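# Stack four magnet blocks from the pile

## Task

Take four magnet blocks from the pile and build one tidy stack of all four, each resting on the one below, then open the gripper so that nothing is still held.

## Robot and tools

Robot: two arms, left_arm and right_arm, each with six revolute joints and a two-finger parallel gripper. In the scene frame the origin sits on the table surface midway between the arms, +z is up, +x points out over the table and left_arm is on the +y side. The arm names do not refer to sides of any image. Base of left_arm: (-0.004, +0.374, 0) m, quat_wxyz (+0.996, 0, 0, +0.092). Base of right_arm: (-0.002, -0.315, 0) m, quat_wxyz (+1.000, 0, 0, -0.027). The fingers extend along the gripper's +z axis and close along its y axis. The reported end_effector_position is the pinch point between the pads, roughly 1 cm short of the fingertips. A wrist camera is mounted on each gripper.

execute_actions takes "actions", a list holding zero or one item, plus optional "pictures" (true/false) to ask for or skip the camera images. An empty list commands nothing and just reports the state. A motion item is {"rows": [...], "steps": n}: 1 to 15 rows, n from 1 to 15 (15 when omitted), each step lasting 1/30 s; row k is used on step k and the final row is reused for any remaining steps. A wait item is {"steps": n} with n up to 300; it returns once n steps have elapsed since the previous result, and your own writing time is part of that count. A refused call moves nothing.

Every row is a single list of 14 numbers, each between -1 and 1, covering both arms even if one stays put: left_arm waist, shoulder, elbow, wrist pitch, wrist yaw, wrist roll, opening, then the same seven for right_arm. The six joint numbers are scaled offsets, not poses. They are measured from the joint angles in the latest result that reports them; before any such result in the scene, and for the second or later call within one reply, they count from where the arm stands when the action begins. They are never relative to the previous row. Scale: 1.0 equals 1.202 rad for waist, 1.258 for shoulder, 1.238 for elbow, 2.073 for wrist pitch, and 2.022 for wrist yaw and for wrist roll. Stated joint ranges in rad, same order: waist -2.618 to 3.054, shoulder 0.000 to 3.142, elbow 0.000 to 3.142, wrist pitch -1.571 to 1.571, wrist yaw -1.571 to 1.571, wrist roll -2.094 to 2.094. The real stops can differ by up to 0.036 rad either way. Asking a joint to go more than 0.036 rad beyond its outer end gets the call refused; a request past the true stop is clipped there, and the result then prints "joint sent to its limit" (possibly referring to an earlier, still-running action). Absence of that line does not prove more travel exists.

The opening number is absolute, not an offset: +1 fully open (pad gap 0.094 m), -1 closed. grip_measured reports the actual finger opening on that same scale; away from the ends the fingers go to where grip_measured would equal your number. To hold a block, keep commanding a value below grip_measured, around 0.03 under for a firm grasp, less for a gentle one. Each gripper's reading may be biased by up to about 1 mm, constant within a scene. Pad force tops out near 50 to 62 N, and first contact can spike higher.

Motion limits: each commanded joint target is kept within a fixed lead of the measured angle (0.202 rad waist, 0.258 shoulder, 0.238 elbow, 0.573 wrist pitch, 0.522 wrist yaw and roll), so big offsets need several actions. If targets would move the gripper over 70 mm from its measured position in one step, all joints of that arm are scaled back. Arms tend to droop under all-zero offsets, because zeros pull back to the reference angles; to hold a posture, send offsets back toward the desired angles in the first call of a reply, zeros afterwards, and push further when a joint lags. Between calls the arms keep heading for the last target until they have nearly stopped or a step is HELD.

Result lines: the state line, left_arm: ... | right_arm: ..., gives each gripper's end_effector_position (m) and end_effector_quat_wxyz in the scene frame; printed positions get less accurate at long reach. Joint positions and Joint velocities list, per arm, the six joints (rad, rad/s) and then the pad gap (m, m/s). Joint torques are total drive outputs with offsets and noise, so read them with care. "joint command not followed" means a clearance check altered or blocked some joint targets; the rest of the row still ran. HELD marks steps where your row was partly or wholly not sent. MOTOR HOT appears from 75 °C; an OVER-TEMPERATURE FAULT stops the arm (at 90 °C for 10 s, at 100 °C it goes limp and falls), so avoid holding loads for long.

zoom_image takes "camera" (cam_left_wrist or cam_right_wrist, both 504x504) and "region" [x0, y0, x1, y1] in pixels from the top-left corner, at most 504 by 504, and returns an enlarged view of that camera's latest image. read_manual with optional "section" ("licences") returns licence text only. finished_scene takes "scene", the current scene number; it is final and reports whether the goal held. Sending a reply with no tool call ends the run.

The simulation keeps running while you think and type. Brief external tugs on held parts or pushes on loose blocks can happen. Avoid knocking or placing anything off the table, letting arms strike or press each other, dropping or slamming blocks, and pushing hard into the table or stack.

Each tool is called after "Emit:" by a JSON object that holds its "name" and its "arguments".

## Session

Emit:
{"name": "execute_actions", "arguments": {"actions": []}}

Scene clock: 0.00 s of 5800.00 s.
left_arm: end_effector_position=(+0.5158, +0.1446, +0.1803) grip_measured=+1.000 end_effector_quat_wxyz=(+0.743, -0.174, +0.645, +0.042) | right_arm: end_effector_position=(+0.3112, -0.0462, +0.2471) grip_measured=+1.000 end_effector_quat_wxyz=(+0.234, -0.105, +0.793, +0.553)
Joint positions: left_arm=[-0.868  2.3    1.328  1.172 -0.995 -0.038  0.094] | right_arm=[ 0.419  1.409  0.964 -0.012 -0.883  0.676  0.094]
Joint velocities: left_arm=[ 0.012 -0.012  0.002  0.066 -0.022  0.007  0.   ] | right_arm=[-0.012 -0.007  0.007 -0.037 -0.037 -0.022  0.   ]
Joint torques (N m, as the arm reports them, + toward a larger angle): no reading
Motor temperatures (°C, as the motors report them): left_arm=[29 27 31 38 26 28] | right_arm=[25 35 29 26 25 28]

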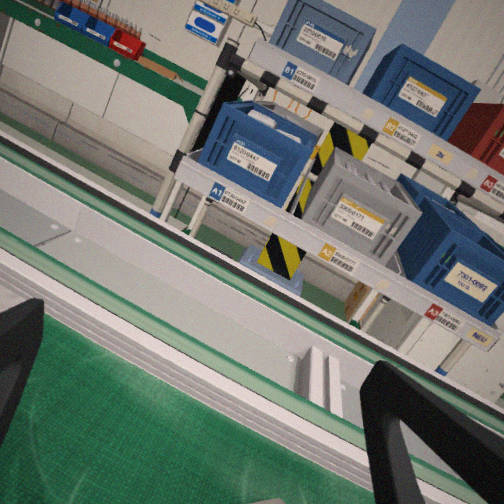

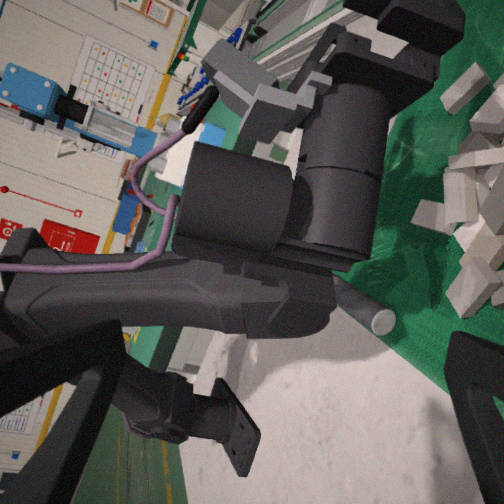

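Emit:
{"name": "execute_actions", "arguments": {"actions": [{"rows":[[0.02,-0.03,0,-0.02,0.02,0,1,-0.01,0,0.01,-0.02,0.03,-0.02,1],[0.05,-0.07,-0.01,-0.04,0.05,0,1,-0.02,0,0.03,-0.05,0.06,-0.04,1],[0.08,-0.12,-0.02,-0.07,0.08,0,1,-0.03,0,0.05,-0.09,0.09,-0.06,1],[0.11,-0.18,-0.03,-0.1,0.11,0,1,-0.04,0,0.07,-0.13,0.12,-0.09,1],[0.14,-0.24,-0.04,-0.13,0.14,0,1,-0.05,0,0.09,-0.18,0.15,-0.12,1],[0.17,-0.3,-0.06,-0.16,0.18,0,1,-0.06,0,0.11,-0.23,0.19,-0.15,1],[0.2,-0.36,-0.08,-0.19,0.22,0,1,-0.07,0,0.13,-0.28,0.23,-0.18,1],[0.22,-0.42,-0.1,-0.22,0.26,0,1,-0.08,0,0.15,-0.33,0.27,-0.21,1],[0.24,-0.49,-0.12,-0.25,0.3,0,1,-0.09,0,0.17,-0.38,0.31,-0.24,1],[0.25,-0.56,-0.14,-0.28,0.34,0,1,-0.1,0,0.2,-0.43,0.35,-0.27,1],[0.25,-0.63,-0.16,-0.31,0.38,0,1,-0.1,0,0.23,-0.48,0.38,-0.29,1],[0.25,-0.7,-0.18,-0.34,0.42,0,1,-0.1,0,0.25,-0.53,0.41,-0.31,1],[0.25,-0.77,-0.2,-0.38,0.45,0,1,-0.1,0,0.28,-0.57,0.43,-0.33,1],[0.25,-0.84,-0.22,-0.42,0.48,0,1,-0.1,0,0.3,-0.61,0.44,-0.338,1],[0.25,-0.9,-0.24,-0.45,0.495,0,1,-0.1,0,0.31,-0.63,0.443,-0.338,1]]}], "pictures": false}}

Emit:
{"name": "execute_actions", "arguments": {"actions": [{"steps":25}]}}

Scene clock: 10.47 s of 5800.00 s.
left_arm: end_effector_position=(+0.4597, +0.2604, +0.3987) grip_measured=+1.000 end_effector_quat_wxyz=(+0.764, -0.009, +0.642, -0.059) | right_arm: end_effector_position=(+0.3213, -0.2024, +0.1890) grip_measured=+1.000 end_effector_quat_wxyz=(+0.217, -0.073, +0.966, +0.122)
Joint positions: left_arm=[-0.53   1.441  1.098  0.527 -0.28  -0.04   0.094] | right_arm=[ 0.302  1.409  1.281 -0.964 -0.161  0.137  0.094]
Joint velocities: left_arm=[-0.212 -2.62  -0.603 -1.663  1.751 -0.051  0.   ] | right_arm=[-0.002 -0.002  0.735 -2.293  1.106 -0.945  0.   ]
Joint torques (N m, as the arm reports them, + toward a larger angle): left_arm=[-1.87 -6.18  5.91  1.53  0.11  0.02] | right_arm=[-0.21 -5.26  9.89  0.52 -0.12 -0.09]
Motor temperatures (°C, as the motors report them): left_arm=[29 34 32 39 26 28] | right_arm=[25 36 31 28 25 28]
Steps of this call (steps 1 to 90: nothing new was sent; then 6.97 s passed at rest; steps 91 to 105: all 15 steps of this action). Readings (joint positions):
91: left_arm=[-0.867 2.298 1.328 1.168 -0.991 -0.038] | right_arm=[0.419 1.409 0.964 -0.015 -0.874 0.672]
92: left_arm=[-0.862 2.290 1.326 1.152 -0.975 -0.039] | right_arm=[0.418 1.409 0.966 -0.026 -0.856 0.660]
94: left_arm=[-0.836 2.239 1.307 1.086 -0.917 -0.039] | right_arm=[0.407 1.409 0.983 -0.096 -0.795 0.618]
98: left_arm=[-0.721 2.044 1.261 0.937 -0.756 -0.039] | right_arm=[0.357 1.409 1.075 -0.355 -0.593 0.458]
105: the state above

Scene clock: 11.30 s of 5800.00 s.
left_arm: end_effector_position=(+0.3840, +0.2219, +0.4135) grip_measured=+1.000 end_effector_quat_wxyz=(+0.728, +0.111, +0.659, -0.153) | right_arm: end_effector_position=(+0.2606, -0.2484, +0.1728) grip_measured=+1.000 end_effector_quat_wxyz=(+0.090, -0.123, +0.988, +0.008)
Joint positions: left_arm=[-0.562  1.175  1.035  0.247 -0.003 -0.04   0.094] | right_arm=[ 0.302  1.409  1.32  -1.301  0.006 -0.001  0.094]
Joint velocities: left_arm=[-0.002  0.002  0.002  0.037  0.051 -0.125  0.   ] | right_arm=[-0.002 -0.002  0.002  0.007  0.037 -0.051  0.   ]
Joint torques (N m, as the arm reports them, + toward a larger angle): left_arm=[-0.52 -4.7   8.3   1.71  0.09  0.01] | right_arm=[-0.22 -4.81  9.79 -0.01  0.07 -0.09]
Motor temperatures (°C, as the motors report them): left_arm=[29 33 32 40 26 28] | right_arm=[25 36 31 28 25 28]
Steps of this call (steps 1 to 25: the robot went on to your last target). Readings (joint positions):
1: left_arm=[-0.539 1.350 1.080 0.474 -0.226 -0.040] | right_arm=[0.302 1.409 1.302 -1.032 -0.127 0.109]
2: left_arm=[-0.549 1.269 1.069 0.433 -0.180 -0.040] | right_arm=[0.302 1.409 1.314 -1.085 -0.099 0.087]
4: left_arm=[-0.561 1.161 1.066 0.400 -0.112 -0.040] | right_arm=[0.302 1.409 1.320 -1.162 -0.060 0.056]
8: left_arm=[-0.562 1.127 1.065 0.362 -0.047 -0.040] | right_arm=[0.302 1.409 1.320 -1.252 -0.020 0.022]
25: the state above

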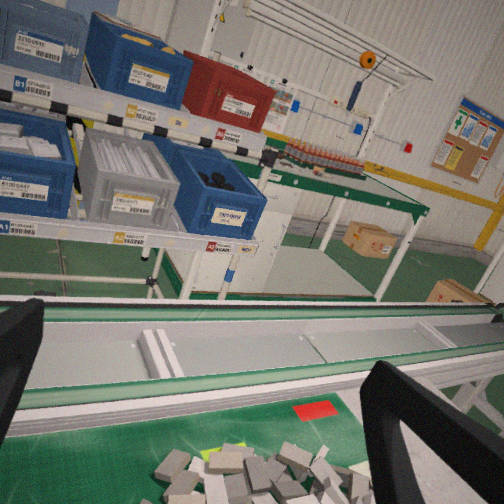

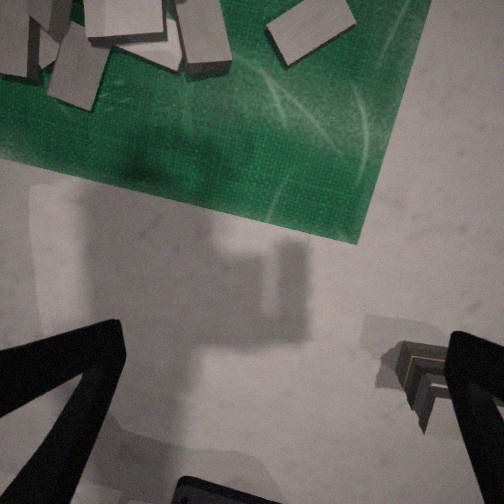

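Emit:
{"name": "execute_actions", "arguments": {"actions": [{"rows":[[0,-0.03,-0.02,-0.01,0,0,1,0.01,0.01,0.03,0,0,0,1],[-0.01,-0.07,-0.05,-0.03,0,0,1,0.02,0.03,0.055,-0.005,0,0,1],[-0.03,-0.12,-0.08,-0.05,0,0,1,0.03,0.05,0.08,-0.01,0,0,1],[-0.06,-0.18,-0.12,-0.07,0,0,1,0.04,0.07,0.11,-0.015,0,0,1],[-0.1,-0.24,-0.16,-0.09,0,0,1,0.05,0.09,0.14,-0.02,0,0,1],[-0.15,-0.3,-0.2,-0.11,0,0,1,0.06,0.11,0.17,-0.025,0,0,1],[-0.2,-0.36,-0.24,-0.13,0,0,1,0.07,0.13,0.2,-0.03,0,0,1],[-0.25,-0.42,-0.28,-0.15,0,0,1,0.08,0.15,0.23,-0.035,0,0,1],[-0.31,-0.48,-0.32,-0.17,0,0,1,0.09,0.17,0.26,-0.04,0,0,1],[-0.37,-0.54,-0.36,-0.19,0,0,1,0.1,0.19,0.28,-0.045,0,0,1],[-0.43,-0.6,-0.4,-0.21,0,0,1,0.11,0.21,0.3,-0.05,0,0,1],[-0.49,-0.65,-0.43,-0.23,0,0,1,0.115,0.23,0.32,-0.055,0,0,1],[-0.55,-0.69,-0.46,-0.25,0,0,1,0.12,0.25,0.34,-0.058,0,0,1],[-0.6,-0.72,-0.48,-0.27,0,0,1,0.125,0.26,0.36,-0.058,0,0,1],[-0.646,-0.74,-0.495,-0.283,0,0,1,0.125,0.27,0.37,-0.058,0,0,1]]}], "pictures": false}}

Emit:
{"name": "execute_actions", "arguments": {"actions": [{"steps":22}]}}

Scene clock: 19.87 s of 5800.00 s.
left_arm: end_effector_position=(+0.1258, +0.1630, +0.3162) grip_measured=+1.000 end_effector_quat_wxyz=(+0.622, +0.327, +0.609, -0.367) | right_arm: end_effector_position=(+0.3231, -0.1827, +0.1979) grip_measured=+1.000 end_effector_quat_wxyz=(+0.099, -0.192, +0.976, +0.016)
Joint positions: left_arm=[-1.209  0.32   0.502 -0.138  0.    -0.04   0.094] | right_arm=[ 0.44   1.713  1.719 -1.376  0.007 -0.002  0.094]
Joint velocities: left_arm=[-1.902 -1.228 -0.916 -1.121  0.051 -0.007  0.   ] | right_arm=[ 0.173  0.549  0.515 -0.11  -0.022  0.007  0.   ]
Joint torques (N m, as the arm reports them, + toward a larger angle): left_arm=[-0.05  2.59  6.49  1.62 -0.04  0.02] | right_arm=[ 0.41 -7.47  9.6  -0.09 -0.01 -0.01]
Motor temperatures (°C, as the motors report them): left_arm=[29 31 33 41 26 28] | right_arm=[25 37 32 27 25 28]
Steps of this call (steps 1 to 30: the robot went on to your last target; steps 31 to 90: nothing new was sent; then 5.07 s passed at rest; steps 91 to 105: all 15 steps of this action). Readings (joint positions):
91: left_arm=[-0.562 1.174 1.034 0.245 -0.002 -0.040] | right_arm=[0.302 1.409 1.320 -1.302 0.006 -0.002]
92: left_arm=[-0.562 1.163 1.024 0.241 -0.002 -0.040] | right_arm=[0.303 1.413 1.326 -1.307 0.006 -0.002]
94: left_arm=[-0.576 1.093 0.966 0.206 -0.007 -0.040] | right_arm=[0.316 1.444 1.368 -1.322 0.007 -0.002]
98: left_arm=[-0.753 0.801 0.779 0.082 -0.010 -0.040] | right_arm=[0.366 1.548 1.513 -1.338 0.007 -0.002]
105: the state above

Scene clock: 20.60 s of 5800.00 s.
left_arm: end_effector_position=(+0.0965, +0.1541, +0.2448) grip_measured=+1.000 end_effector_quat_wxyz=(+0.535, +0.402, +0.649, -0.363) | right_arm: end_effector_position=(+0.3217, -0.1806, +0.1909) grip_measured=+1.000 end_effector_quat_wxyz=(+0.078, -0.195, +0.978, +0.012)
Joint positions: left_arm=[-1.328  0.259  0.424 -0.33   0.005 -0.04   0.094] | right_arm=[ 0.447  1.749  1.74  -1.405  0.006 -0.002  0.094]
Joint velocities: left_arm=[-0.022 -0.012 -0.002  0.037  0.007 -0.007  0.   ] | right_arm=[ 0.007 -0.007 -0.042  0.007 -0.022 -0.11   0.   ]
Joint torques (N m, as the arm reports them, + toward a larger angle): left_arm=[-0.78  0.6   7.82  1.76 -0.11 -0.01] | right_arm=[ 0.4  -7.85 10.43 -0.1  -0.02 -0.01]
Motor temperatures (°C, as the motors report them): left_arm=[29 31 33 41 26 28] | right_arm=[25 37 33 27 25 28]
Steps of this call (steps 1 to 22: the robot went on to your last target). Readings (joint positions):
1: left_arm=[-1.266 0.285 0.474 -0.176 0.003 -0.040] | right_arm=[0.444 1.729 1.732 -1.377 0.006 -0.002]
2: left_arm=[-1.303 0.266 0.453 -0.212 0.005 -0.040] | right_arm=[0.446 1.739 1.739 -1.377 0.006 -0.002]
4: left_arm=[-1.327 0.259 0.431 -0.267 0.006 -0.040] | right_arm=[0.447 1.748 1.740 -1.383 0.006 -0.002]
8: left_arm=[-1.328 0.259 0.424 -0.317 0.005 -0.040] | right_arm=[0.447 1.749 1.740 -1.397 0.006 -0.002]
22: the state above

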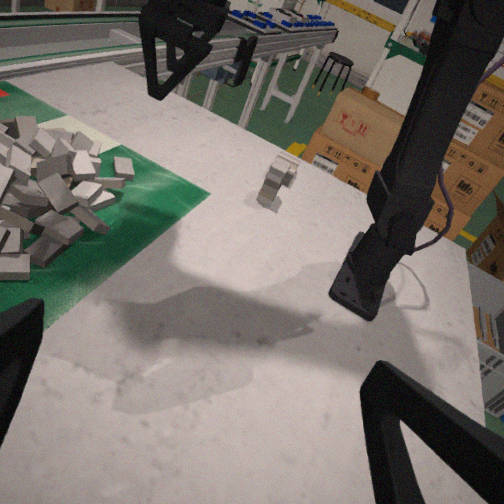

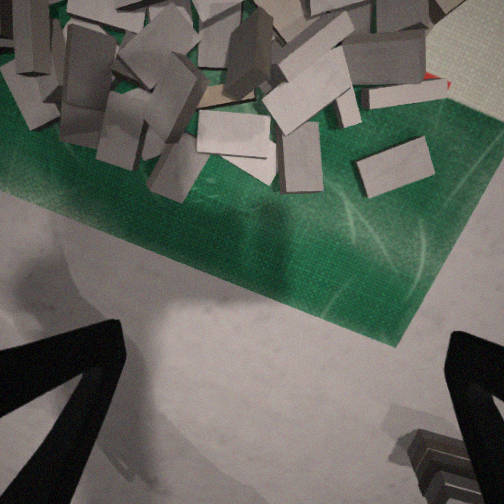

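Emit:
{"name": "execute_actions", "arguments": {"actions": [{"rows":[[0,0,0,0,0,0,1,-0.01,0.01,-0.005,0.01,0,0.04,0.9],[0,0,0,0,0,0,1,-0.02,0.025,-0.01,0.02,0,0.08,0.8],[0,0,0,0,0,0,1,-0.032,0.04,-0.016,0.03,0,0.12,0.7],[0,0,0,0,0,0,1,-0.044,0.057,-0.022,0.04,0,0.16,0.6],[0,0,0,0,0,0,1,-0.056,0.074,-0.028,0.05,0,0.2,0.5],[0,0,0,0,0,0,1,-0.068,0.091,-0.034,0.06,0,0.24,0.4],[0,0,0,0,0,0,1,-0.08,0.108,-0.04,0.07,0,0.28,0.3],[0,0,0,0,0,0,1,-0.092,0.125,-0.046,0.08,0,0.32,0.2],[0,0,0,0,0,0,1,-0.104,0.142,-0.052,0.09,0,0.36,0.1],[0,0,0,0,0,0,1,-0.114,0.159,-0.058,0.097,0,0.4,0],[0,0,0,0,0,0,1,-0.124,0.175,-0.064,0.102,0,0.43,0],[0,0,0,0,0,0,1,-0.132,0.19,-0.069,0.105,0,0.46,0],[0,0,0,0,0,0,1,-0.138,0.202,-0.074,0.105,0,0.48,0],[0,0,0,0,0,0,1,-0.142,0.211,-0.078,0.105,0,0.49,0],[0,0,0,0,0,0,1,-0.144,0.217,-0.08,0.105,0,0.49,0]]}], "pictures": false}}

Emit:
{"name": "execute_actions", "arguments": {"actions": [{"steps":18}]}}

Scene clock: 29.93 s of 5800.00 s.
left_arm: end_effector_position=(+0.0965, +0.1541, +0.2447) grip_measured=+1.000 end_effector_quat_wxyz=(+0.535, +0.402, +0.649, -0.362) | right_arm: end_effector_position=(+0.3703, -0.2276, +0.0822) grip_measured=+0.002 end_effector_quat_wxyz=(+0.001, +0.283, +0.959, -0.002)
Joint positions: left_arm=[-1.328  0.259  0.424 -0.33   0.005 -0.04   0.094] | right_arm=[ 0.283  2.01   1.663 -1.224  0.004  0.804  0.047]
Joint velocities: left_arm=[ 0.002 -0.007 -0.002 -0.007 -0.037 -0.051  0.   ] | right_arm=[-0.222  0.457 -0.242  0.183 -0.022  1.209 -0.   ]
Joint torques (N m, as the arm reports them, + toward a larger angle): left_arm=[-0.05  1.95  8.13  1.87 -0.01 -0.01] | right_arm=[  0.38 -11.38   6.46  -0.12  -0.02   0.02]
Motor temperatures (°C, as the motors report them): left_arm=[29 29 34 41 26 28] | right_arm=[25 38 33 27 25 28]
Steps of this call (steps 1 to 15: the robot went on to your last target; steps 16 to 90: nothing new was sent; then 5.83 s passed at rest; steps 91 to 105: all 15 steps of this action). Readings (joint positions):
91: left_arm=[-1.328 0.259 0.424 -0.330 0.005 -0.040] | right_arm=[0.447 1.749 1.740 -1.405 0.006 0.011]
92: left_arm=[-1.328 0.259 0.424 -0.330 0.005 -0.040] | right_arm=[0.446 1.751 1.740 -1.404 0.006 0.036]
94: left_arm=[-1.328 0.259 0.424 -0.330 0.005 -0.040] | right_arm=[0.435 1.765 1.740 -1.390 0.005 0.119]
98: left_arm=[-1.328 0.259 0.424 -0.330 0.005 -0.040] | right_arm=[0.378 1.843 1.730 -1.326 0.004 0.360]
105: the state above

Scene clock: 30.53 s of 5800.00 s.
left_arm: end_effector_position=(+0.0965, +0.1541, +0.2447) grip_measured=+1.000 end_effector_quat_wxyz=(+0.535, +0.402, +0.649, -0.362) | right_arm: end_effector_position=(+0.3705, -0.2313, +0.0690) grip_measured=+0.002 end_effector_quat_wxyz=(-0.008, +0.371, +0.929, -0.007)
Joint positions: left_arm=[-1.328  0.259  0.424 -0.33   0.005 -0.04   0.094] | right_arm=[ 0.273  2.035  1.647 -1.204  0.003  0.98   0.047]
Joint velocities: left_arm=[ 0.012  0.002 -0.012  0.022 -0.022  0.022  0.   ] | right_arm=[ 0.002  0.002 -0.007  0.007 -0.051 -0.022  0.   ]
Joint torques (N m, as the arm reports them, + toward a larger angle): left_arm=[-0.04  1.91  8.17  1.87 -0.01 -0.02] | right_arm=[  0.01 -11.47   6.54  -0.11   0.02   0.05]
Motor temperatures (°C, as the motors report them): left_arm=[29 29 34 41 26 28] | right_arm=[25 38 33 27 25 28]
Steps of this call (steps 1 to 18: the robot went on to your last target). Readings (joint positions):
1: left_arm=[-1.328 0.259 0.424 -0.330 0.005 -0.040] | right_arm=[0.277 2.023 1.656 -1.220 0.004 0.841]
2: left_arm=[-1.328 0.259 0.424 -0.330 0.005 -0.040] | right_arm=[0.274 2.032 1.651 -1.217 0.004 0.870]
4: left_arm=[-1.328 0.259 0.424 -0.330 0.005 -0.040] | right_arm=[0.273 2.037 1.647 -1.215 0.003 0.911]
8: left_arm=[-1.328 0.259 0.424 -0.330 0.005 -0.040] | right_arm=[0.273 2.035 1.647 -1.208 0.003 0.954]
18: the state above

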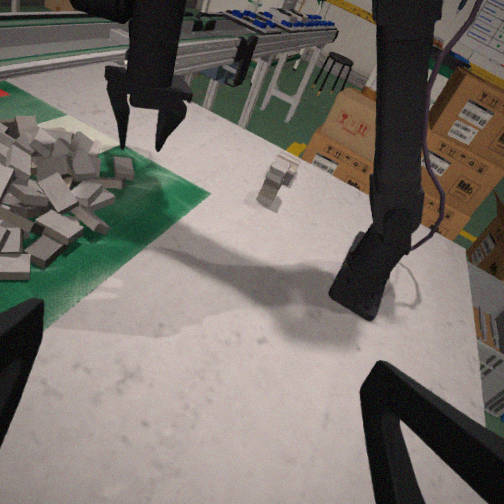

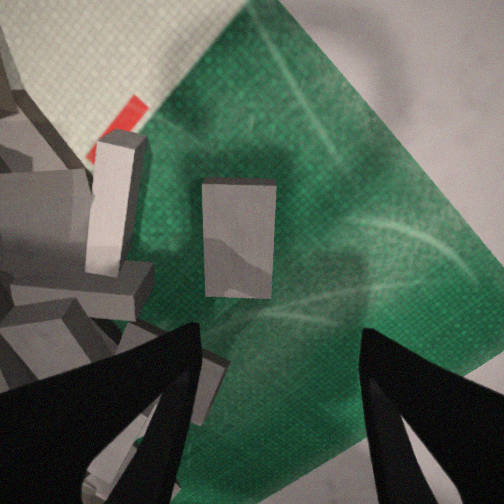

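Emit:
{"name": "execute_actions", "arguments": {"actions": [{"rows":[[0,0,0,0,0,0,1,0,0,0,0.015,0,0,-0.05],[0,0,0,0,0,0,1,0,0.004,0,0.03,0,0,-0.1],[0,0,0,0,0,0,1,0,0.01,0,0.04,0,0,-0.1],[0,0,0,0,0,0,1,0,0.016,0,0.05,0,0,-0.1],[0,0,0,0,0,0,1,0,0.022,0,0.056,0,0,-0.1],[0,0,0,0,0,0,1,0,0.028,0,0.056,0,0,-0.1],[0,0,0,0,0,0,1,0,0.034,0,0.056,0,0,-0.1],[0,0,0,0,0,0,1,0,0.04,0,0.056,0,0,-0.1],[0,0,0,0,0,0,1,0,0.046,0,0.056,0,0,-0.1],[0,0,0,0,0,0,1,0,0.051,0,0.056,0,0,-0.1],[0,0,0,0,0,0,1,0,0.055,0,0.056,0,0,-0.1]]}], "pictures": false}}

Emit:
{"name": "execute_actions", "arguments": {"actions": [{"steps":10}]}}

Scene clock: 37.57 s of 5800.00 s.
left_arm: end_effector_position=(+0.0965, +0.1541, +0.2447) grip_measured=+1.000 end_effector_quat_wxyz=(+0.535, +0.402, +0.649, -0.362) | right_arm: end_effector_position=(+0.3898, -0.2267, +0.0437) grip_measured=-0.098 end_effector_quat_wxyz=(+0.004, +0.373, +0.928, +0.002)
Joint positions: left_arm=[-1.328  0.259  0.424 -0.33   0.005 -0.04   0.094] | right_arm=[ 0.273  2.103  1.647 -1.107  0.001  0.983  0.042]
Joint velocities: left_arm=[ 0.017 -0.007 -0.022  0.051  0.051 -0.037  0.   ] | right_arm=[-0.007  0.022 -0.002 -0.037  0.051  0.022 -0.002]
Joint torques (N m, as the arm reports them, + toward a larger angle): left_arm=[ 0.06  1.76  8.18  1.85  0.02 -0.02] | right_arm=[ -0.01 -10.77   6.99  -0.03   0.01  -0.06]
Motor temperatures (°C, as the motors report them): left_arm=[29 28 34 42 26 28] | right_arm=[25 40 32 27 25 28]
Steps of this call (steps 1 to 15: the robot went on to your last target; steps 16 to 90: nothing new was sent; then 3.53 s passed at rest; steps 91 to 105: all 15 steps of this action). Readings (joint positions):
91: left_arm=[-1.328 0.259 0.424 -0.330 0.005 -0.040] | right_arm=[0.273 2.035 1.647 -1.202 0.003 0.983]
92: left_arm=[-1.328 0.259 0.424 -0.330 0.005 -0.040] | right_arm=[0.273 2.035 1.647 -1.196 0.003 0.983]
94: left_arm=[-1.328 0.259 0.424 -0.330 0.005 -0.040] | right_arm=[0.273 2.036 1.647 -1.174 0.002 0.983]
98: left_arm=[-1.328 0.259 0.424 -0.330 0.005 -0.040] | right_arm=[0.273 2.055 1.647 -1.129 0.002 0.983]
105: the state above

Scene clock: 37.90 s of 5800.00 s.
left_arm: end_effector_position=(+0.0965, +0.1541, +0.2447) grip_measured=+1.000 end_effector_quat_wxyz=(+0.535, +0.402, +0.649, -0.362) | right_arm: end_effector_position=(+0.3908, -0.2265, +0.0435) grip_measured=-0.098 end_effector_quat_wxyz=(+0.005, +0.373, +0.928, +0.003)
Joint positions: left_arm=[-1.328  0.259  0.424 -0.33   0.005 -0.04   0.094] | right_arm=[ 0.273  2.103  1.647 -1.103  0.001  0.983  0.042]
Joint velocities: left_arm=[ 0.017  0.007 -0.012  0.007  0.007  0.007  0.   ] | right_arm=[-0.007  0.002 -0.007  0.051 -0.007  0.022 -0.003]
Joint torques (N m, as the arm reports them, + toward a larger angle): left_arm=[-0.04  1.87  8.21  1.86  0.   -0.01] | right_arm=[  0.01 -10.61   6.88  -0.03   0.    -0.05]
Motor temperatures (°C, as the motors report them): left_arm=[29 28 34 42 26 28] | right_arm=[25 40 32 27 25 28]
Steps of this call (steps 1 to 10: the robot went on to your last target). Readings (joint positions):
1: left_arm=[-1.328 0.259 0.424 -0.330 0.005 -0.040] | right_arm=[0.273 2.103 1.647 -1.106 0.001 0.983]
2: left_arm=[-1.328 0.259 0.424 -0.330 0.005 -0.040] | right_arm=[0.273 2.103 1.647 -1.106 0.001 0.983]
4: left_arm=[-1.328 0.259 0.424 -0.330 0.005 -0.040] | right_arm=[0.273 2.103 1.647 -1.104 0.001 0.983]
8: left_arm=[-1.328 0.259 0.424 -0.330 0.005 -0.040] | right_arm=[0.273 2.103 1.647 -1.103 0.001 0.983]
10: the state above

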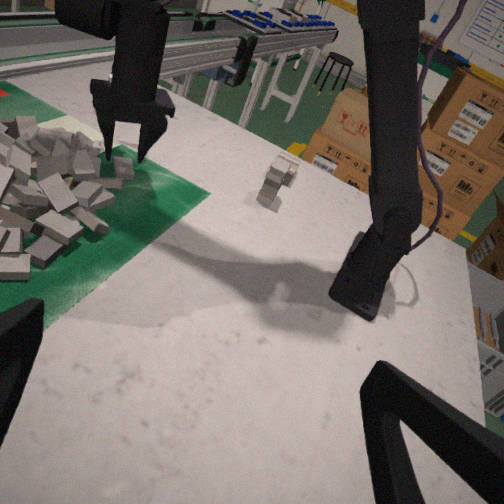

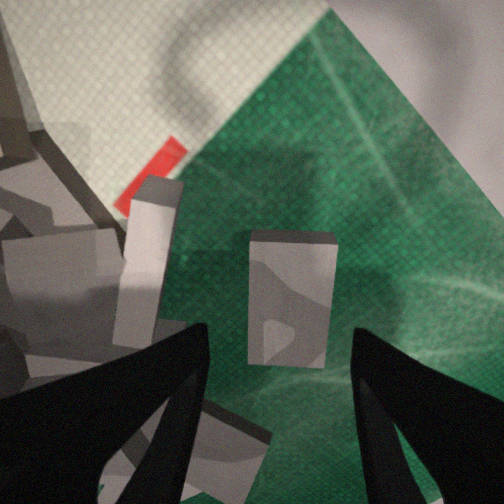

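Emit:
{"name": "execute_actions", "arguments": {"actions": [{"rows":[[0,0,0,0,0,0,1,-0.008,0.004,0,0.006,0,0.01,-0.12],[0,0,0,0,0,0,1,-0.015,0.008,0,0.012,0,0.015,-0.15],[0,0,0,0,0,0,1,-0.015,0.013,0,0.012,0,0.015,-0.18],[0,0,0,0,0,0,1,-0.015,0.018,0,0.012,0,0.015,-0.2],[0,0,0,0,0,0,1,-0.015,0.023,0,0.012,0,0.015,-0.2],[0,0,0,0,0,0,1,-0.015,0.028,0,0.012,0,0.015,-0.2],[0,0,0,0,0,0,1,-0.015,0.033,0,0.012,0,0.015,-0.2],[0,0,0,0,0,0,1,-0.015,0.037,0,0.012,0,0.015,-0.2],[0,0,0,0,0,0,1,-0.015,0.04,0,0.012,0,0.015,-0.2]]}]}}

Scene clock: 44.07 s of 5800.00 s.
left_arm: end_effector_position=(+0.0965, +0.1541, +0.2447) grip_measured=+1.000 end_effector_quat_wxyz=(+0.535, +0.402, +0.649, -0.362) | right_arm: end_effector_position=(+0.3898, -0.2300, +0.0256) grip_measured=-0.198 end_effector_quat_wxyz=(-0.011, +0.387, +0.922, -0.007)
Joint positions: left_arm=[-1.328  0.259  0.424 -0.33   0.005 -0.04   0.094] | right_arm=[ 0.264  2.15   1.647 -1.094 -0.     1.007  0.038]
Joint velocities: left_arm=[ 0.007  0.002 -0.007  0.007 -0.081  0.095  0.   ] | right_arm=[-0.022 -0.002 -0.002  0.037 -0.066 -0.007 -0.001]
Joint torques (N m, as the arm reports them, + toward a larger angle): left_arm=[0.06 1.87 8.07 1.84 0.   0.  ] | right_arm=[ -0.71 -10.82   6.95  -0.06  -0.01   0.09]
Motor temperatures (°C, as the motors report them): left_arm=[29 28 34 42 26 28] | right_arm=[25 41 32 27 25 28]
Steps of this call (steps 1 to 15: the robot went on to your last target; steps 16 to 90: nothing new was sent; then 2.67 s passed at rest; steps 91 to 105: all 15 steps of this action). Readings (joint positions):
91: left_arm=[-1.328 0.259 0.424 -0.330 0.005 -0.040] | right_arm=[0.273 2.103 1.647 -1.102 0.001 0.985]
92: left_arm=[-1.328 0.259 0.424 -0.330 0.005 -0.040] | right_arm=[0.273 2.103 1.647 -1.102 0.001 0.990]
94: left_arm=[-1.328 0.259 0.424 -0.330 0.005 -0.040] | right_arm=[0.270 2.104 1.647 -1.099 -0.000 0.996]
98: left_arm=[-1.328 0.259 0.424 -0.330 0.005 -0.040] | right_arm=[0.265 2.122 1.647 -1.094 -0.000 1.003]
105: the state above

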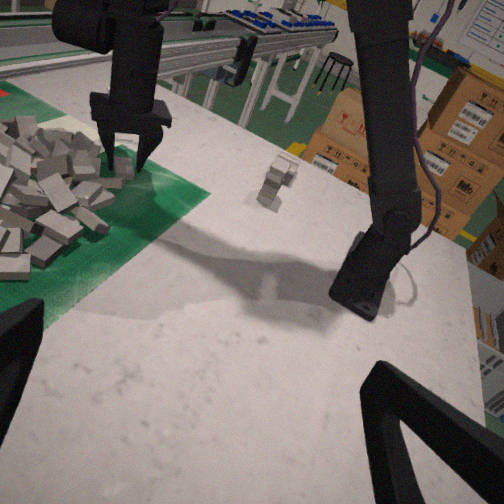

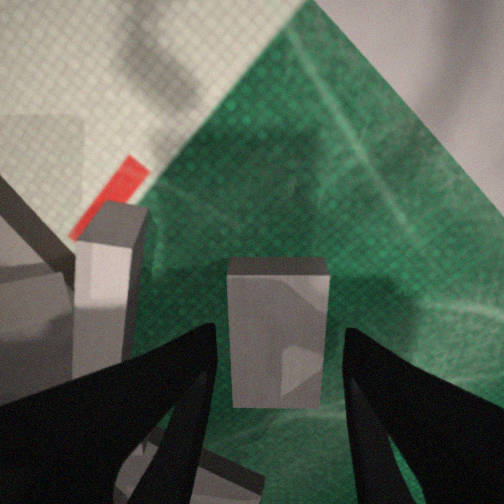

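Emit:
{"name": "execute_actions", "arguments": {"actions": [{"rows":[[0,0,0,0,0,0,1,0,0.008,0,0,0,0,-0.26],[0,0,0,0,0,0,1,0,0.008,0,0,0,0,-0.32],[0,0,0,0,0,0,1,0,0.008,0,0,0,0,-0.37],[0,0,0,0,0,0,1,0,0.008,0,0,0,0,-0.41],[0,0,0,0,0,0,1,0,0.008,0,0,0,0,-0.44],[0,0,0,0,0,0,1,0,0.008,0,0,0,0,-0.46],[0,0,0,0,0,0,1,0,0.008,0,0,0,0,-0.48],[0,0,0,0,0,0,1,0,0.008,0,0,0,0,-0.5],[0,0,0,0,0,0,1,0,0.008,0,0,0,0,-0.52],[0,0,0,0,0,0,1,0,0.008,0,0,0,0,-0.53]],"steps":13}]}}

Scene clock: 48.30 s of 5800.00 s.
left_arm: end_effector_position=(+0.0965, +0.1541, +0.2447) grip_measured=+1.000 end_effector_quat_wxyz=(+0.535, +0.402, +0.649, -0.362) | right_arm: end_effector_position=(+0.3900, -0.2297, +0.0256) grip_measured=-0.476 end_effector_quat_wxyz=(-0.011, +0.388, +0.922, -0.006)
Joint positions: left_arm=[-1.328  0.259  0.424 -0.33   0.005 -0.04   0.094] | right_arm=[ 0.264  2.15   1.647 -1.092 -0.002  1.007  0.025]
Joint velocities: left_arm=[-0.002  0.002 -0.002 -0.007 -0.066 -0.095  0.   ] | right_arm=[-0.002 -0.002 -0.007 -0.037 -0.037  0.007 -0.   ]
Joint torques (N m, as the arm reports them, + toward a larger angle): left_arm=[-0.03  1.87  8.17  1.83  0.02  0.  ] | right_arm=[ -0.01 -10.17   6.9   -0.25   0.    -0.02]
Motor temperatures (°C, as the motors report them): left_arm=[29 28 34 42 26 28] | right_arm=[25 41 32 27 25 28]
Steps of this call (steps 1 to 15: the robot went on to your last target; steps 16 to 90: nothing new was sent; then 0.80 s passed at rest; steps 91 to 103: all 13 steps of this action). Readings (joint positions):
91: left_arm=[-1.328 0.259 0.424 -0.330 0.005 -0.040] | right_arm=[0.264 2.150 1.647 -1.092 -0.001 1.007]
92: left_arm=[-1.328 0.259 0.424 -0.330 0.005 -0.040] | right_arm=[0.264 2.150 1.647 -1.092 -0.001 1.007]
94: left_arm=[-1.328 0.259 0.424 -0.330 0.005 -0.040] | right_arm=[0.264 2.150 1.647 -1.092 -0.001 1.007]
98: left_arm=[-1.328 0.259 0.424 -0.330 0.005 -0.040] | right_arm=[0.264 2.150 1.647 -1.092 -0.002 1.007]
103: the state above

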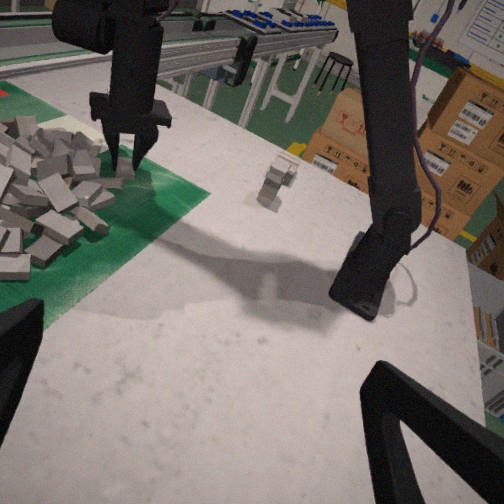

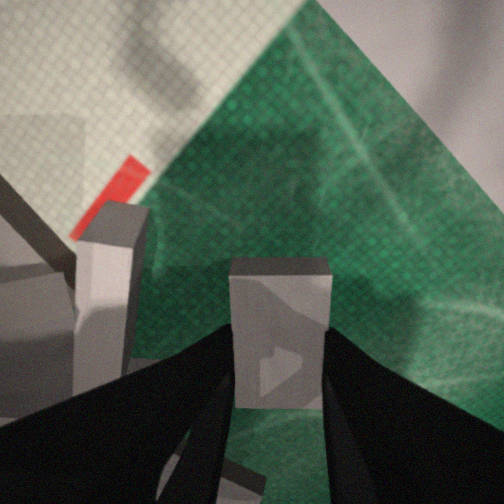

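Emit:
{"name": "execute_actions", "arguments": {"actions": [{"rows":[[0,0,0,0,0,0,1,0,-0.02,0,0,0,0,-0.53],[0,0,0,0,0,0,1,0,-0.04,0,0,0,0,-0.53],[0,0,0,0,0,0,1,0,-0.065,0,0,0,0,-0.53],[0,0,0,0,0,0,1,0,-0.09,-0.01,0,0,-0.02,-0.53],[0,0,0,0,0,0,1,0,-0.115,-0.025,0,0,-0.06,-0.53],[0,0,0,0,0,0,1,0,-0.14,-0.045,0,0,-0.11,-0.53],[0,0,0,0,0,0,1,0,-0.165,-0.07,0,0,-0.16,-0.53],[0,0,0,0,0,0,1,0.01,-0.19,-0.095,0,0,-0.21,-0.53],[0,0,0,0,0,0,1,0.03,-0.215,-0.12,0,0,-0.26,-0.53],[0,0,0,0,0,0,1,0.06,-0.24,-0.15,0,0,-0.31,-0.53],[0,0,0,0,0,0,1,0.1,-0.265,-0.18,0,0,-0.36,-0.53],[0,0,0,0,0,0,1,0.14,-0.29,-0.21,0,0,-0.41,-0.53],[0,0,0,0,0,0,1,0.18,-0.31,-0.24,0,0,-0.45,-0.53],[0,0,0,0,0,0,1,0.22,-0.325,-0.265,0,0,-0.48,-0.53],[0,0,0,0,0,0,1,0.26,-0.335,-0.28,0,0,-0.502,-0.53]]}], "pictures": false}}

Scene clock: 56.67 s of 5800.00 s.
left_arm: end_effector_position=(+0.0965, +0.1541, +0.2447) grip_measured=+1.000 end_effector_quat_wxyz=(+0.535, +0.402, +0.649, -0.362) | right_arm: end_effector_position=(+0.3148, -0.1781, +0.0950) grip_measured=-0.475 end_effector_quat_wxyz=(+0.052, -0.055, +0.997, +0.013)
Joint positions: left_arm=[-1.328  0.259  0.424 -0.33   0.005 -0.04   0.094] | right_arm=[ 0.464  1.76   1.377 -1.081  0.011  0.3    0.025]
Joint velocities: left_arm=[ 0.002 -0.002  0.022 -0.037 -0.007  0.037  0.   ] | right_arm=[ 1.697 -0.476 -0.867 -0.037 -0.066 -2.088 -0.   ]
Joint torques (N m, as the arm reports them, + toward a larger angle): left_arm=[-0.08  1.81  8.08  1.86 -0.02 -0.02] | right_arm=[ 0.53 -8.15  5.5  -0.13 -0.08 -0.07]
Motor temperatures (°C, as the motors report them): left_arm=[29 28 35 43 26 28] | right_arm=[25 42 32 27 25 28]
Steps of this call (steps 1 to 15: the robot went on to your last target; steps 16 to 90: nothing new was sent; then 4.87 s passed at rest; steps 91 to 105: all 15 steps of this action). Readings (joint positions):
91: left_arm=[-1.328 0.259 0.424 -0.330 0.005 -0.040] | right_arm=[0.264 2.150 1.647 -1.092 -0.002 1.007]
92: left_arm=[-1.328 0.259 0.424 -0.330 0.005 -0.040] | right_arm=[0.264 2.147 1.647 -1.092 -0.002 1.007]
94: left_arm=[-1.328 0.259 0.424 -0.330 0.005 -0.040] | right_arm=[0.264 2.128 1.645 -1.092 -0.003 1.002]
98: left_arm=[-1.328 0.259 0.424 -0.330 0.005 -0.040] | right_arm=[0.264 1.998 1.589 -1.086 -0.004 0.840]
105: the state above

Emit:
{"name": "execute_actions", "arguments": {"actions": [{"rows":[[0,0,0,0,0,0,1,0.11,-0.012,-0.065,0.005,0,-0.152,-0.53],[0,0,0,0,0,0,1,0.135,-0.012,-0.07,0.01,0,-0.152,-0.53],[0,0,0,0,0,0,1,0.165,-0.012,-0.075,0.015,0,-0.152,-0.53],[0,0,0,0,0,0,1,0.195,-0.012,-0.08,0.02,0,-0.152,-0.53],[0,0,0,0,0,0,1,0.225,-0.01,-0.09,0.027,0,-0.152,-0.53],[0,0,0,0,0,0,1,0.255,-0.007,-0.1,0.034,0,-0.152,-0.53],[0,0,0,0,0,0,1,0.285,-0.003,-0.11,0.041,0,-0.152,-0.53],[0,0,0,0,0,0,1,0.31,0.001,-0.12,0.048,0,-0.152,-0.53],[0,0,0,0,0,0,1,0.335,0.005,-0.13,0.054,0,-0.152,-0.53],[0,0,0,0,0,0,1,0.355,0.009,-0.14,0.06,0,-0.152,-0.53],[0,0,0,0,0,0,1,0.37,0.013,-0.15,0.065,0,-0.152,-0.53],[0,0,0,0,0,0,1,0.38,0.017,-0.16,0.068,0,-0.152,-0.53],[0,0,0,0,0,0,1,0.386,0.021,-0.168,0.07,0,-0.152,-0.53],[0,0,0,0,0,0,1,0.39,0.024,-0.174,0.07,0,-0.152,-0.53],[0,0,0,0,0,0,1,0.39,0.026,-0.177,0.07,0,-0.152,-0.53]]}], "pictures": false}}

Emit:
{"name": "execute_actions", "arguments": {"actions": [{"steps":12}]}}

Scene clock: 61.37 s of 5800.00 s.
left_arm: end_effector_position=(+0.0965, +0.1541, +0.2447) grip_measured=+1.000 end_effector_quat_wxyz=(+0.535, +0.402, +0.649, -0.362) | right_arm: end_effector_position=(+0.1952, -0.0728, +0.0407) grip_measured=-0.475 end_effector_quat_wxyz=(+0.002, -0.430, +0.903, -0.000)
Joint positions: left_arm=[-1.328  0.259  0.424 -0.33   0.005 -0.04   0.094] | right_arm=[ 0.938  1.782  1.187 -0.972  0.002 -0.003  0.025]
Joint velocities: left_arm=[ 0.012  0.002  0.017  0.081 -0.066 -0.022  0.   ] | right_arm=[ 0.105  0.164 -0.3   -0.007 -0.051 -0.007  0.   ]
Joint torques (N m, as the arm reports them, + toward a larger angle): left_arm=[-0.02  1.97  8.02  1.83  0.   -0.03] | right_arm=[-1.   -7.67  5.99  0.04  0.11 -0.04]
Motor temperatures (°C, as the motors report them): left_arm=[29 28 35 43 26 28] | right_arm=[25 42 32 27 25 28]
Steps of this call (steps 1 to 30: the robot went on to your last target; steps 31 to 90: nothing new was sent; then 1.20 s passed at rest; steps 91 to 105: all 15 steps of this action). Readings (joint positions):
91: left_arm=[-1.328 0.259 0.424 -0.330 0.005 -0.040] | right_arm=[0.582 1.745 1.311 -1.090 -0.006 -0.002]
92: left_arm=[-1.328 0.259 0.424 -0.330 0.005 -0.040] | right_arm=[0.586 1.745 1.311 -1.089 -0.002 -0.002]
94: left_arm=[-1.328 0.259 0.424 -0.330 0.005 -0.040] | right_arm=[0.615 1.745 1.309 -1.081 0.010 -0.002]
98: left_arm=[-1.328 0.259 0.424 -0.330 0.005 -0.040] | right_arm=[0.761 1.746 1.274 -1.035 0.017 -0.002]
105: the state above

Scene clock: 61.77 s of 5800.00 s.
left_arm: end_effector_position=(+0.0965, +0.1541, +0.2447) grip_measured=+1.000 end_effector_quat_wxyz=(+0.535, +0.402, +0.649, -0.362) | right_arm: end_effector_position=(+0.1932, -0.0755, +0.0331) grip_measured=-0.475 end_effector_quat_wxyz=(-0.004, -0.430, +0.903, -0.004)
Joint positions: left_arm=[-1.328  0.259  0.424 -0.33   0.005 -0.04   0.094] | right_arm=[ 0.939  1.793  1.168 -0.956  0.005 -0.003  0.025]
Joint velocities: left_arm=[-0.007  0.002  0.002  0.037  0.066  0.037  0.   ] | right_arm=[-0.012 -0.007 -0.002  0.022 -0.066  0.007 -0.   ]
Joint torques (N m, as the arm reports them, + toward a larger angle): left_arm=[-0.05  1.91  8.11  1.86  0.    0.01] | right_arm=[-0.52 -7.76  5.84 -0.02  0.04 -0.06]
Motor temperatures (°C, as the motors report them): left_arm=[29 28 35 43 26 28] | right_arm=[25 42 32 27 25 28]
Steps of this call (steps 1 to 12: the robot went on to your last target). Readings (joint positions):
1: left_arm=[-1.328 0.259 0.424 -0.330 0.005 -0.040] | right_arm=[0.939 1.787 1.178 -0.970 0.002 -0.003]
2: left_arm=[-1.328 0.259 0.424 -0.330 0.005 -0.040] | right_arm=[0.939 1.790 1.173 -0.969 0.003 -0.003]
4: left_arm=[-1.328 0.259 0.424 -0.330 0.005 -0.040] | right_arm=[0.939 1.793 1.168 -0.969 0.004 -0.003]
8: left_arm=[-1.328 0.259 0.424 -0.330 0.005 -0.040] | right_arm=[0.939 1.793 1.168 -0.960 0.005 -0.003]
12: the state above

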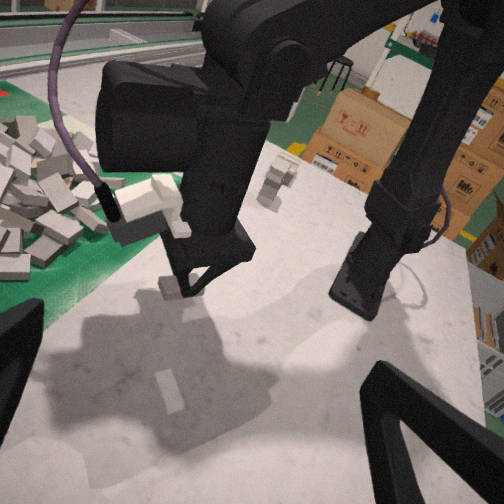

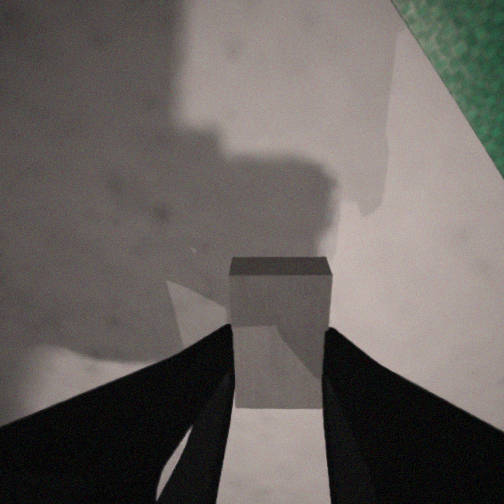

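Emit:
{"name": "execute_actions", "arguments": {"actions": [{"rows":[[0,0,0,0,0,0,1,0,0.005,0,0.01,0,0,-0.53],[0,0,0,0,0,0,1,0,0.01,0,0.018,0,0,-0.53],[0,0,0,0,0,0,1,0,0.015,0,0.022,0,0,-0.53],[0,0,0,0,0,0,1,0,0.019,0,0.022,0,0,-0.53],[0,0,0,0,0,0,1,0,0.023,0,0.022,0,0,-0.53],[0,0,0,0,0,0,1,0,0.027,0,0.022,0,0,-0.53],[0,0,0,0,0,0,1,0,0.03,0,0.022,0,0,-0.53],[0,0,0,0,0,0,1,0,0.033,0,0.022,0,0,-0.53],[0,0,0,0,0,0,1,0,0.036,0,0.022,0,0,-0.53],[0,0,0,0,0,0,1,0,0.038,0,0.022,0,0,-0.53]]}]}}

Emit:
{"name": "zoom_image", "arguments": {"camera": "cam_left_wrist", "region": [135,230,235,330]}}

Scene clock: 65.70 s of 5800.00 s.
left_arm: end_effector_position=(+0.0965, +0.1541, +0.2447) grip_measured=+1.000 end_effector_quat_wxyz=(+0.535, +0.402, +0.649, -0.362) | right_arm: end_effector_position=(+0.1948, -0.0735, +0.0225) grip_measured=-0.475 end_effector_quat_wxyz=(-0.009, -0.430, +0.903, -0.007)
Joint positions: left_arm=[-1.328  0.259  0.424 -0.33   0.005 -0.04   0.094] | right_arm=[ 0.939  1.829  1.168 -0.933  0.005 -0.003  0.025]
Joint velocities: left_arm=[-0.012 -0.002  0.002 -0.007  0.007 -0.007  0.   ] | right_arm=[-0.007  0.002 -0.007  0.022 -0.037 -0.007  0.   ]
Joint torques (N m, as the arm reports them, + toward a larger angle): left_arm=[-0.12  1.81  8.14  1.87  0.   -0.01] | right_arm=[-0.08 -6.95  6.62  0.01  0.01 -0.01]
Motor temperatures (°C, as the motors report them): left_arm=[29 28 35 43 26 28] | right_arm=[25 41 32 27 25 28]
Steps of this call (steps 1 to 30: the robot went on to your last target; steps 31 to 90: nothing new was sent; then 0.43 s passed at rest; steps 91 to 105: all 15 steps of this action). Readings (joint positions):
91: left_arm=[-1.328 0.259 0.424 -0.330 0.005 -0.040] | right_arm=[0.939 1.793 1.168 -0.954 0.005 -0.003]
92: left_arm=[-1.328 0.259 0.424 -0.330 0.005 -0.040] | right_arm=[0.939 1.793 1.168 -0.953 0.005 -0.003]
94: left_arm=[-1.328 0.259 0.424 -0.330 0.005 -0.040] | right_arm=[0.939 1.797 1.168 -0.945 0.005 -0.003]
98: left_arm=[-1.328 0.259 0.424 -0.330 0.005 -0.040] | right_arm=[0.939 1.819 1.168 -0.934 0.005 -0.003]
105: the state above

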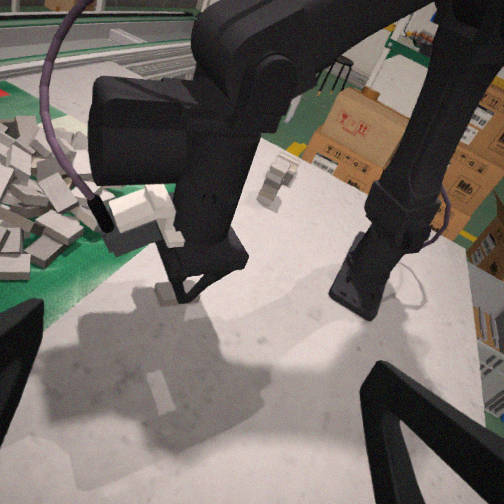

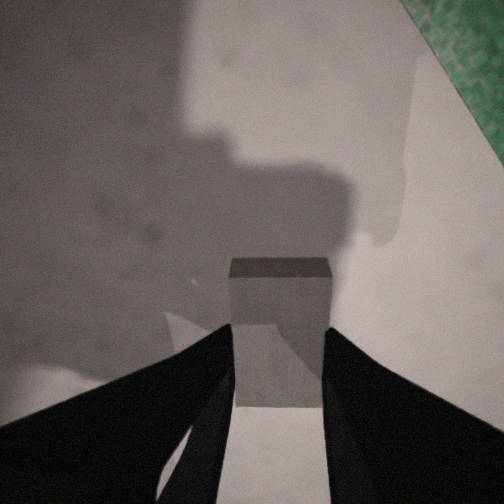

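Region (135, 230, 235, 330) of cam_left_wrist's 504x504 image, scaled by 5.040, with more detail than that image has.

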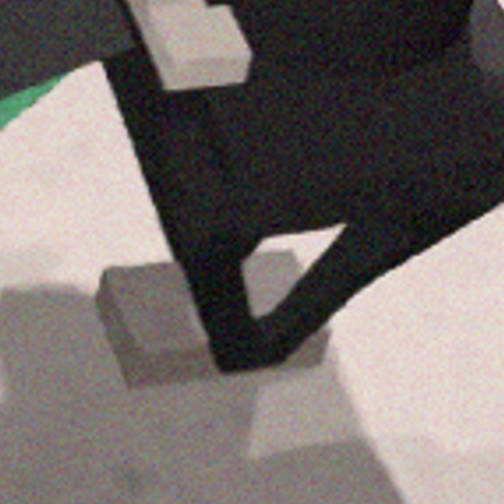

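Emit:
{"name": "execute_actions", "arguments": {"actions": [{"rows":[[0,0,0,0,0,0,1,0,0,0,0,0,0,-0.5],[0,0,0,0,0,0,1,0,0,0,0,0,0,-0.48],[0,0,0,0,0,0,1,0,0,0,0,0,0,-0.46],[0,0,0,0,0,0,1,0,0,0,0,0,0,-0.42],[0,0,0,0,0,0,1,0,0,0,0,0,0,-0.35],[0,0,0,0,0,0,1,0,0,0,0,0,0,-0.27],[0,0,0,0,0,0,1,0,0,0,0,0,0,-0.2]],"steps":8}], "pictures": false}}

Emit:
{"name": "execute_actions", "arguments": {"actions": [{"rows":[[0,0,0,0,0,0,1,0,-0.015,0.025,-0.015,0,0,-0.2],[0,0,0,0,0,0,1,0,-0.022,0.04,-0.028,0,0,-0.2],[0,0,0,0,0,0,1,0,-0.03,0.055,-0.04,0,0,-0.2],[0,0,0,0,0,0,1,0,-0.037,0.07,-0.052,0,0,-0.2],[0,0,0,0,0,0,1,0,-0.044,0.09,-0.064,0,0,-0.2],[0,0,0,0,0,0,1,0,-0.05,0.11,-0.076,0,0,-0.2],[0,0,0,0,0,0,1,-0.02,-0.05,0.13,-0.088,0,0,-0.2],[0,0,0,0,0,0,1,-0.05,-0.05,0.15,-0.1,0,0,-0.2],[0,0,0,0,0,0,1,-0.08,-0.05,0.17,-0.112,0,0,-0.2],[0,0,0,0,0,0,1,-0.11,-0.05,0.19,-0.124,0,0,-0.2],[0,0,0,0,0,0,1,-0.14,-0.05,0.21,-0.136,0,0,-0.2],[0,0,0,0,0,0,1,-0.17,-0.05,0.23,-0.148,0,0,-0.2],[0,0,0,0,0,0,1,-0.2,-0.05,0.25,-0.158,0,0,-0.2],[0,0,0,0,0,0,1,-0.23,-0.05,0.27,-0.166,0,0,-0.2],[0,0,0,0,0,0,1,-0.26,-0.05,0.29,-0.172,0,0,-0.2]]}], "pictures": false}}

Scene clock: 73.40 s of 5800.00 s.
left_arm: end_effector_position=(+0.0965, +0.1541, +0.2447) grip_measured=+1.000 end_effector_quat_wxyz=(+0.535, +0.402, +0.649, -0.362) | right_arm: end_effector_position=(+0.1948, -0.0735, +0.0225) grip_measured=-0.210 end_effector_quat_wxyz=(-0.009, -0.430, +0.903, -0.007)
Joint positions: left_arm=[-1.328  0.259  0.424 -0.33   0.005 -0.04   0.094] | right_arm=[ 0.939  1.829  1.168 -0.933  0.005 -0.003  0.037]
Joint velocities: left_arm=[-0.022  0.002  0.007 -0.007  0.022  0.022  0.   ] | right_arm=[-0.007  0.002 -0.002 -0.022 -0.051 -0.095  0.016]
Joint torques (N m, as the arm reports them, + toward a larger angle): left_arm=[-0.08  1.91  8.06  1.88  0.01  0.  ] | right_arm=[-0.02 -7.9   6.49 -0.21  0.   -0.01]
Motor temperatures (°C, as the motors report them): left_arm=[29 28 35 43 26 28] | right_arm=[25 40 32 27 25 28]
Steps of this call (steps 1 to 15: the robot went on to your last target; steps 16 to 90: nothing new was sent; then 4.43 s passed at rest; steps 91 to 98: all 8 steps of this action). Readings (joint positions):
91: left_arm=[-1.328 0.259 0.424 -0.330 0.005 -0.040] | right_arm=[0.939 1.829 1.168 -0.933 0.005 -0.003]
92: left_arm=[-1.328 0.259 0.424 -0.330 0.005 -0.040] | right_arm=[0.939 1.829 1.168 -0.933 0.005 -0.003]
94: left_arm=[-1.328 0.259 0.424 -0.330 0.005 -0.040] | right_arm=[0.939 1.829 1.168 -0.933 0.005 -0.003]
98: the state above

Scene clock: 73.90 s of 5800.00 s.
left_arm: end_effector_position=(+0.0965, +0.1541, +0.2447) grip_measured=+1.000 end_effector_quat_wxyz=(+0.535, +0.402, +0.649, -0.362) | right_arm: end_effector_position=(+0.2709, -0.1070, +0.1081) grip_measured=-0.202 end_effector_quat_wxyz=(+0.031, -0.319, +0.947, +0.012)
Joint positions: left_arm=[-1.328  0.259  0.424 -0.33   0.005 -0.04   0.094] | right_arm=[ 0.699  1.784  1.462 -1.182 -0.004 -0.003  0.037]
Joint velocities: left_arm=[ 0.007 -0.002  0.002 -0.051 -0.022 -0.051  0.   ] | right_arm=[-1.194 -0.002  0.652 -0.505 -0.022 -0.051 -0.   ]
Joint torques (N m, as the arm reports them, + toward a larger angle): left_arm=[-0.03  1.86  8.08  1.84  0.01  0.02] | right_arm=[-0.28 -9.48  9.44 -0.33  0.03 -0.07]
Motor temperatures (°C, as the motors report them): left_arm=[29 28 35 43 26 28] | right_arm=[25 41 32 27 25 28]
Steps of this call (steps 1 to 15: all 15 steps of this action). Readings (joint positions):
1: left_arm=[-1.328 0.259 0.424 -0.330 0.005 -0.040] | right_arm=[0.939 1.829 1.168 -0.935 0.005 -0.003]
2: left_arm=[-1.328 0.259 0.424 -0.330 0.005 -0.040] | right_arm=[0.939 1.829 1.171 -0.941 0.005 -0.003]
4: left_arm=[-1.328 0.259 0.424 -0.330 0.005 -0.040] | right_arm=[0.939 1.826 1.187 -0.970 0.005 -0.003]
8: left_arm=[-1.328 0.259 0.424 -0.330 0.005 -0.040] | right_arm=[0.931 1.800 1.273 -1.049 0.002 -0.003]
15: the state above

Emit:
{"name": "execute_actions", "arguments": {"actions": [{"rows":[[0,0,0,0,0,0,1,-0.07,0.01,0.07,-0.052,0,-0.01,-0.2],[0,0,0,0,0,0,1,-0.085,0.025,0.09,-0.052,0,-0.02,-0.2],[0,0,0,0,0,0,1,-0.1,0.04,0.11,-0.052,0,-0.03,-0.2],[0,0,0,0,0,0,1,-0.115,0.057,0.13,-0.052,0,-0.04,-0.2],[0,0,0,0,0,0,1,-0.13,0.075,0.15,-0.052,0,-0.04,-0.2],[0,0,0,0,0,0,1,-0.145,0.093,0.17,-0.052,0,-0.04,-0.2],[0,0,0,0,0,0,1,-0.16,0.111,0.19,-0.052,0,-0.04,-0.2],[0,0,0,0,0,0,1,-0.175,0.129,0.21,-0.052,0,-0.04,-0.2],[0,0,0,0,0,0,1,-0.19,0.147,0.228,-0.052,0,-0.04,-0.2],[0,0,0,0,0,0,1,-0.2,0.165,0.244,-0.052,0,-0.04,-0.2],[0,0,0,0,0,0,1,-0.21,0.182,0.258,-0.052,0,-0.04,-0.2],[0,0,0,0,0,0,1,-0.217,0.198,0.268,-0.052,0,-0.04,-0.2],[0,0,0,0,0,0,1,-0.222,0.212,0.274,-0.052,0,-0.04,-0.2],[0,0,0,0,0,0,1,-0.224,0.222,0.277,-0.052,0,-0.04,-0.2],[0,0,0,0,0,0,1,-0.224,0.228,0.277,-0.052,0,-0.04,-0.2]]}], "pictures": false}}

Emit:
{"name": "execute_actions", "arguments": {"actions": [{"steps":12}]}}

Scene clock: 79.30 s of 5800.00 s.
left_arm: end_effector_position=(+0.0965, +0.1541, +0.2447) grip_measured=+1.000 end_effector_quat_wxyz=(+0.535, +0.402, +0.649, -0.362) | right_arm: end_effector_position=(+0.3639, -0.1690, +0.0971) grip_measured=-0.202 end_effector_quat_wxyz=(+0.005, -0.223, +0.975, +0.002)
Joint positions: left_arm=[-1.328  0.259  0.424 -0.33   0.005 -0.04   0.094] | right_arm=[ 0.429  2.042  1.769 -1.287 -0.002 -0.074  0.037]
Joint velocities: left_arm=[ 0.002 -0.017  0.017  0.037 -0.007  0.007  0.   ] | right_arm=[-0.154  0.418  0.085 -0.11   0.037  0.007  0.   ]
Joint torques (N m, as the arm reports them, + toward a larger angle): left_arm=[-0.03  1.91  8.1   1.87  0.03 -0.01] | right_arm=[  0.83 -10.27   9.59  -0.19  -0.12  -0.06]
Motor temperatures (°C, as the motors report them): left_arm=[29 27 35 43 26 28] | right_arm=[25 41 32 27 25 28]
Steps of this call (steps 1 to 30: the robot went on to your last target; steps 31 to 90: nothing new was sent; then 1.90 s passed at rest; steps 91 to 105: all 15 steps of this action). Readings (joint positions):
91: left_arm=[-1.328 0.259 0.424 -0.330 0.005 -0.040] | right_arm=[0.618 1.779 1.504 -1.274 0.008 -0.006]
92: left_arm=[-1.328 0.259 0.424 -0.330 0.005 -0.040] | right_arm=[0.617 1.784 1.512 -1.280 0.006 -0.012]
94: left_arm=[-1.328 0.259 0.424 -0.330 0.005 -0.040] | right_arm=[0.606 1.810 1.550 -1.289 0.001 -0.032]
98: left_arm=[-1.328 0.259 0.424 -0.330 0.005 -0.040] | right_arm=[0.540 1.895 1.654 -1.289 -0.003 -0.061]
105: the state above

Scene clock: 79.70 s of 5800.00 s.
left_arm: end_effector_position=(+0.0965, +0.1541, +0.2447) grip_measured=+1.000 end_effector_quat_wxyz=(+0.535, +0.402, +0.649, -0.362) | right_arm: end_effector_position=(+0.3639, -0.1708, +0.0850) grip_measured=-0.202 end_effector_quat_wxyz=(-0.011, -0.223, +0.975, -0.001)
Joint positions: left_arm=[-1.328  0.259  0.424 -0.33   0.005 -0.04   0.094] | right_arm=[ 0.425  2.075  1.77  -1.287 -0.002 -0.079  0.037]
Joint velocities: left_arm=[ 0.012  0.002  0.002 -0.022 -0.022  0.051  0.   ] | right_arm=[ 0.012  0.007  0.002  0.007 -0.037 -0.051  0.001]
Joint torques (N m, as the arm reports them, + toward a larger angle): left_arm=[-0.1   1.85  8.16  1.87  0.03 -0.01] | right_arm=[  0.25 -11.06  10.02  -0.25  -0.01  -0.1 ]
Motor temperatures (°C, as the motors report them): left_arm=[29 27 35 43 26 28] | right_arm=[25 41 32 27 25 28]
Steps of this call (steps 1 to 12: the robot went on to your last target). Readings (joint positions):
1: left_arm=[-1.328 0.259 0.424 -0.330 0.005 -0.040] | right_arm=[0.425 2.055 1.770 -1.287 -0.002 -0.075]
2: left_arm=[-1.328 0.259 0.424 -0.330 0.005 -0.040] | right_arm=[0.425 2.064 1.770 -1.287 -0.002 -0.076]
4: left_arm=[-1.328 0.259 0.424 -0.330 0.005 -0.040] | right_arm=[0.425 2.075 1.770 -1.287 -0.002 -0.077]
8: left_arm=[-1.328 0.259 0.424 -0.330 0.005 -0.040] | right_arm=[0.425 2.075 1.770 -1.287 -0.002 -0.078]
12: the state above

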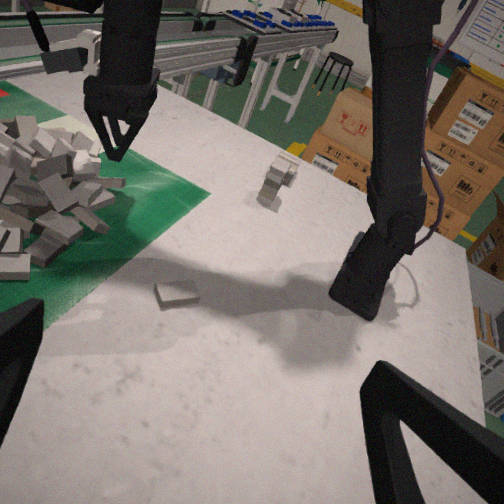

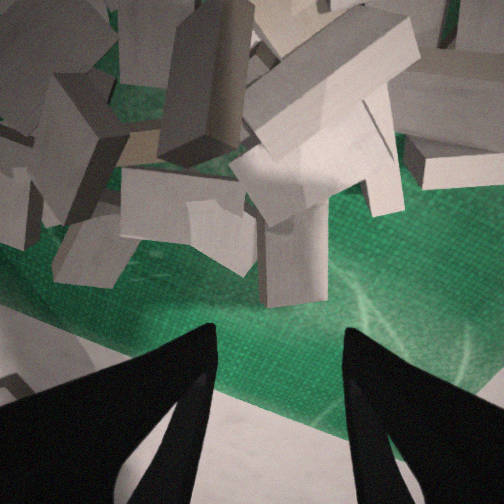

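Emit:
{"name": "zoom_image", "arguments": {"camera": "cam_right_wrist", "region": [40,80,440,330]}}

Emit:
{"name": "zoom_image", "arguments": {"camera": "cam_left_wrist", "region": [0,110,170,290]}}

Region (40, 80, 440, 330) of cam_right_wrist's 504x504 image, scaled by 1.260, with more detail than that image has; it fills the top 315 rows of this view, and the rest is white.

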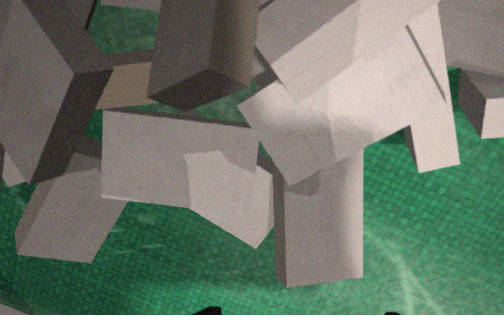

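Region (0, 110, 170, 290) of cam_left_wrist's 504x504 image, scaled by 2.800, with more detail than that image has.

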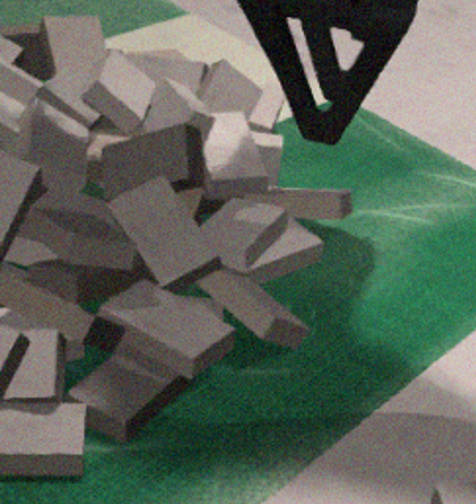

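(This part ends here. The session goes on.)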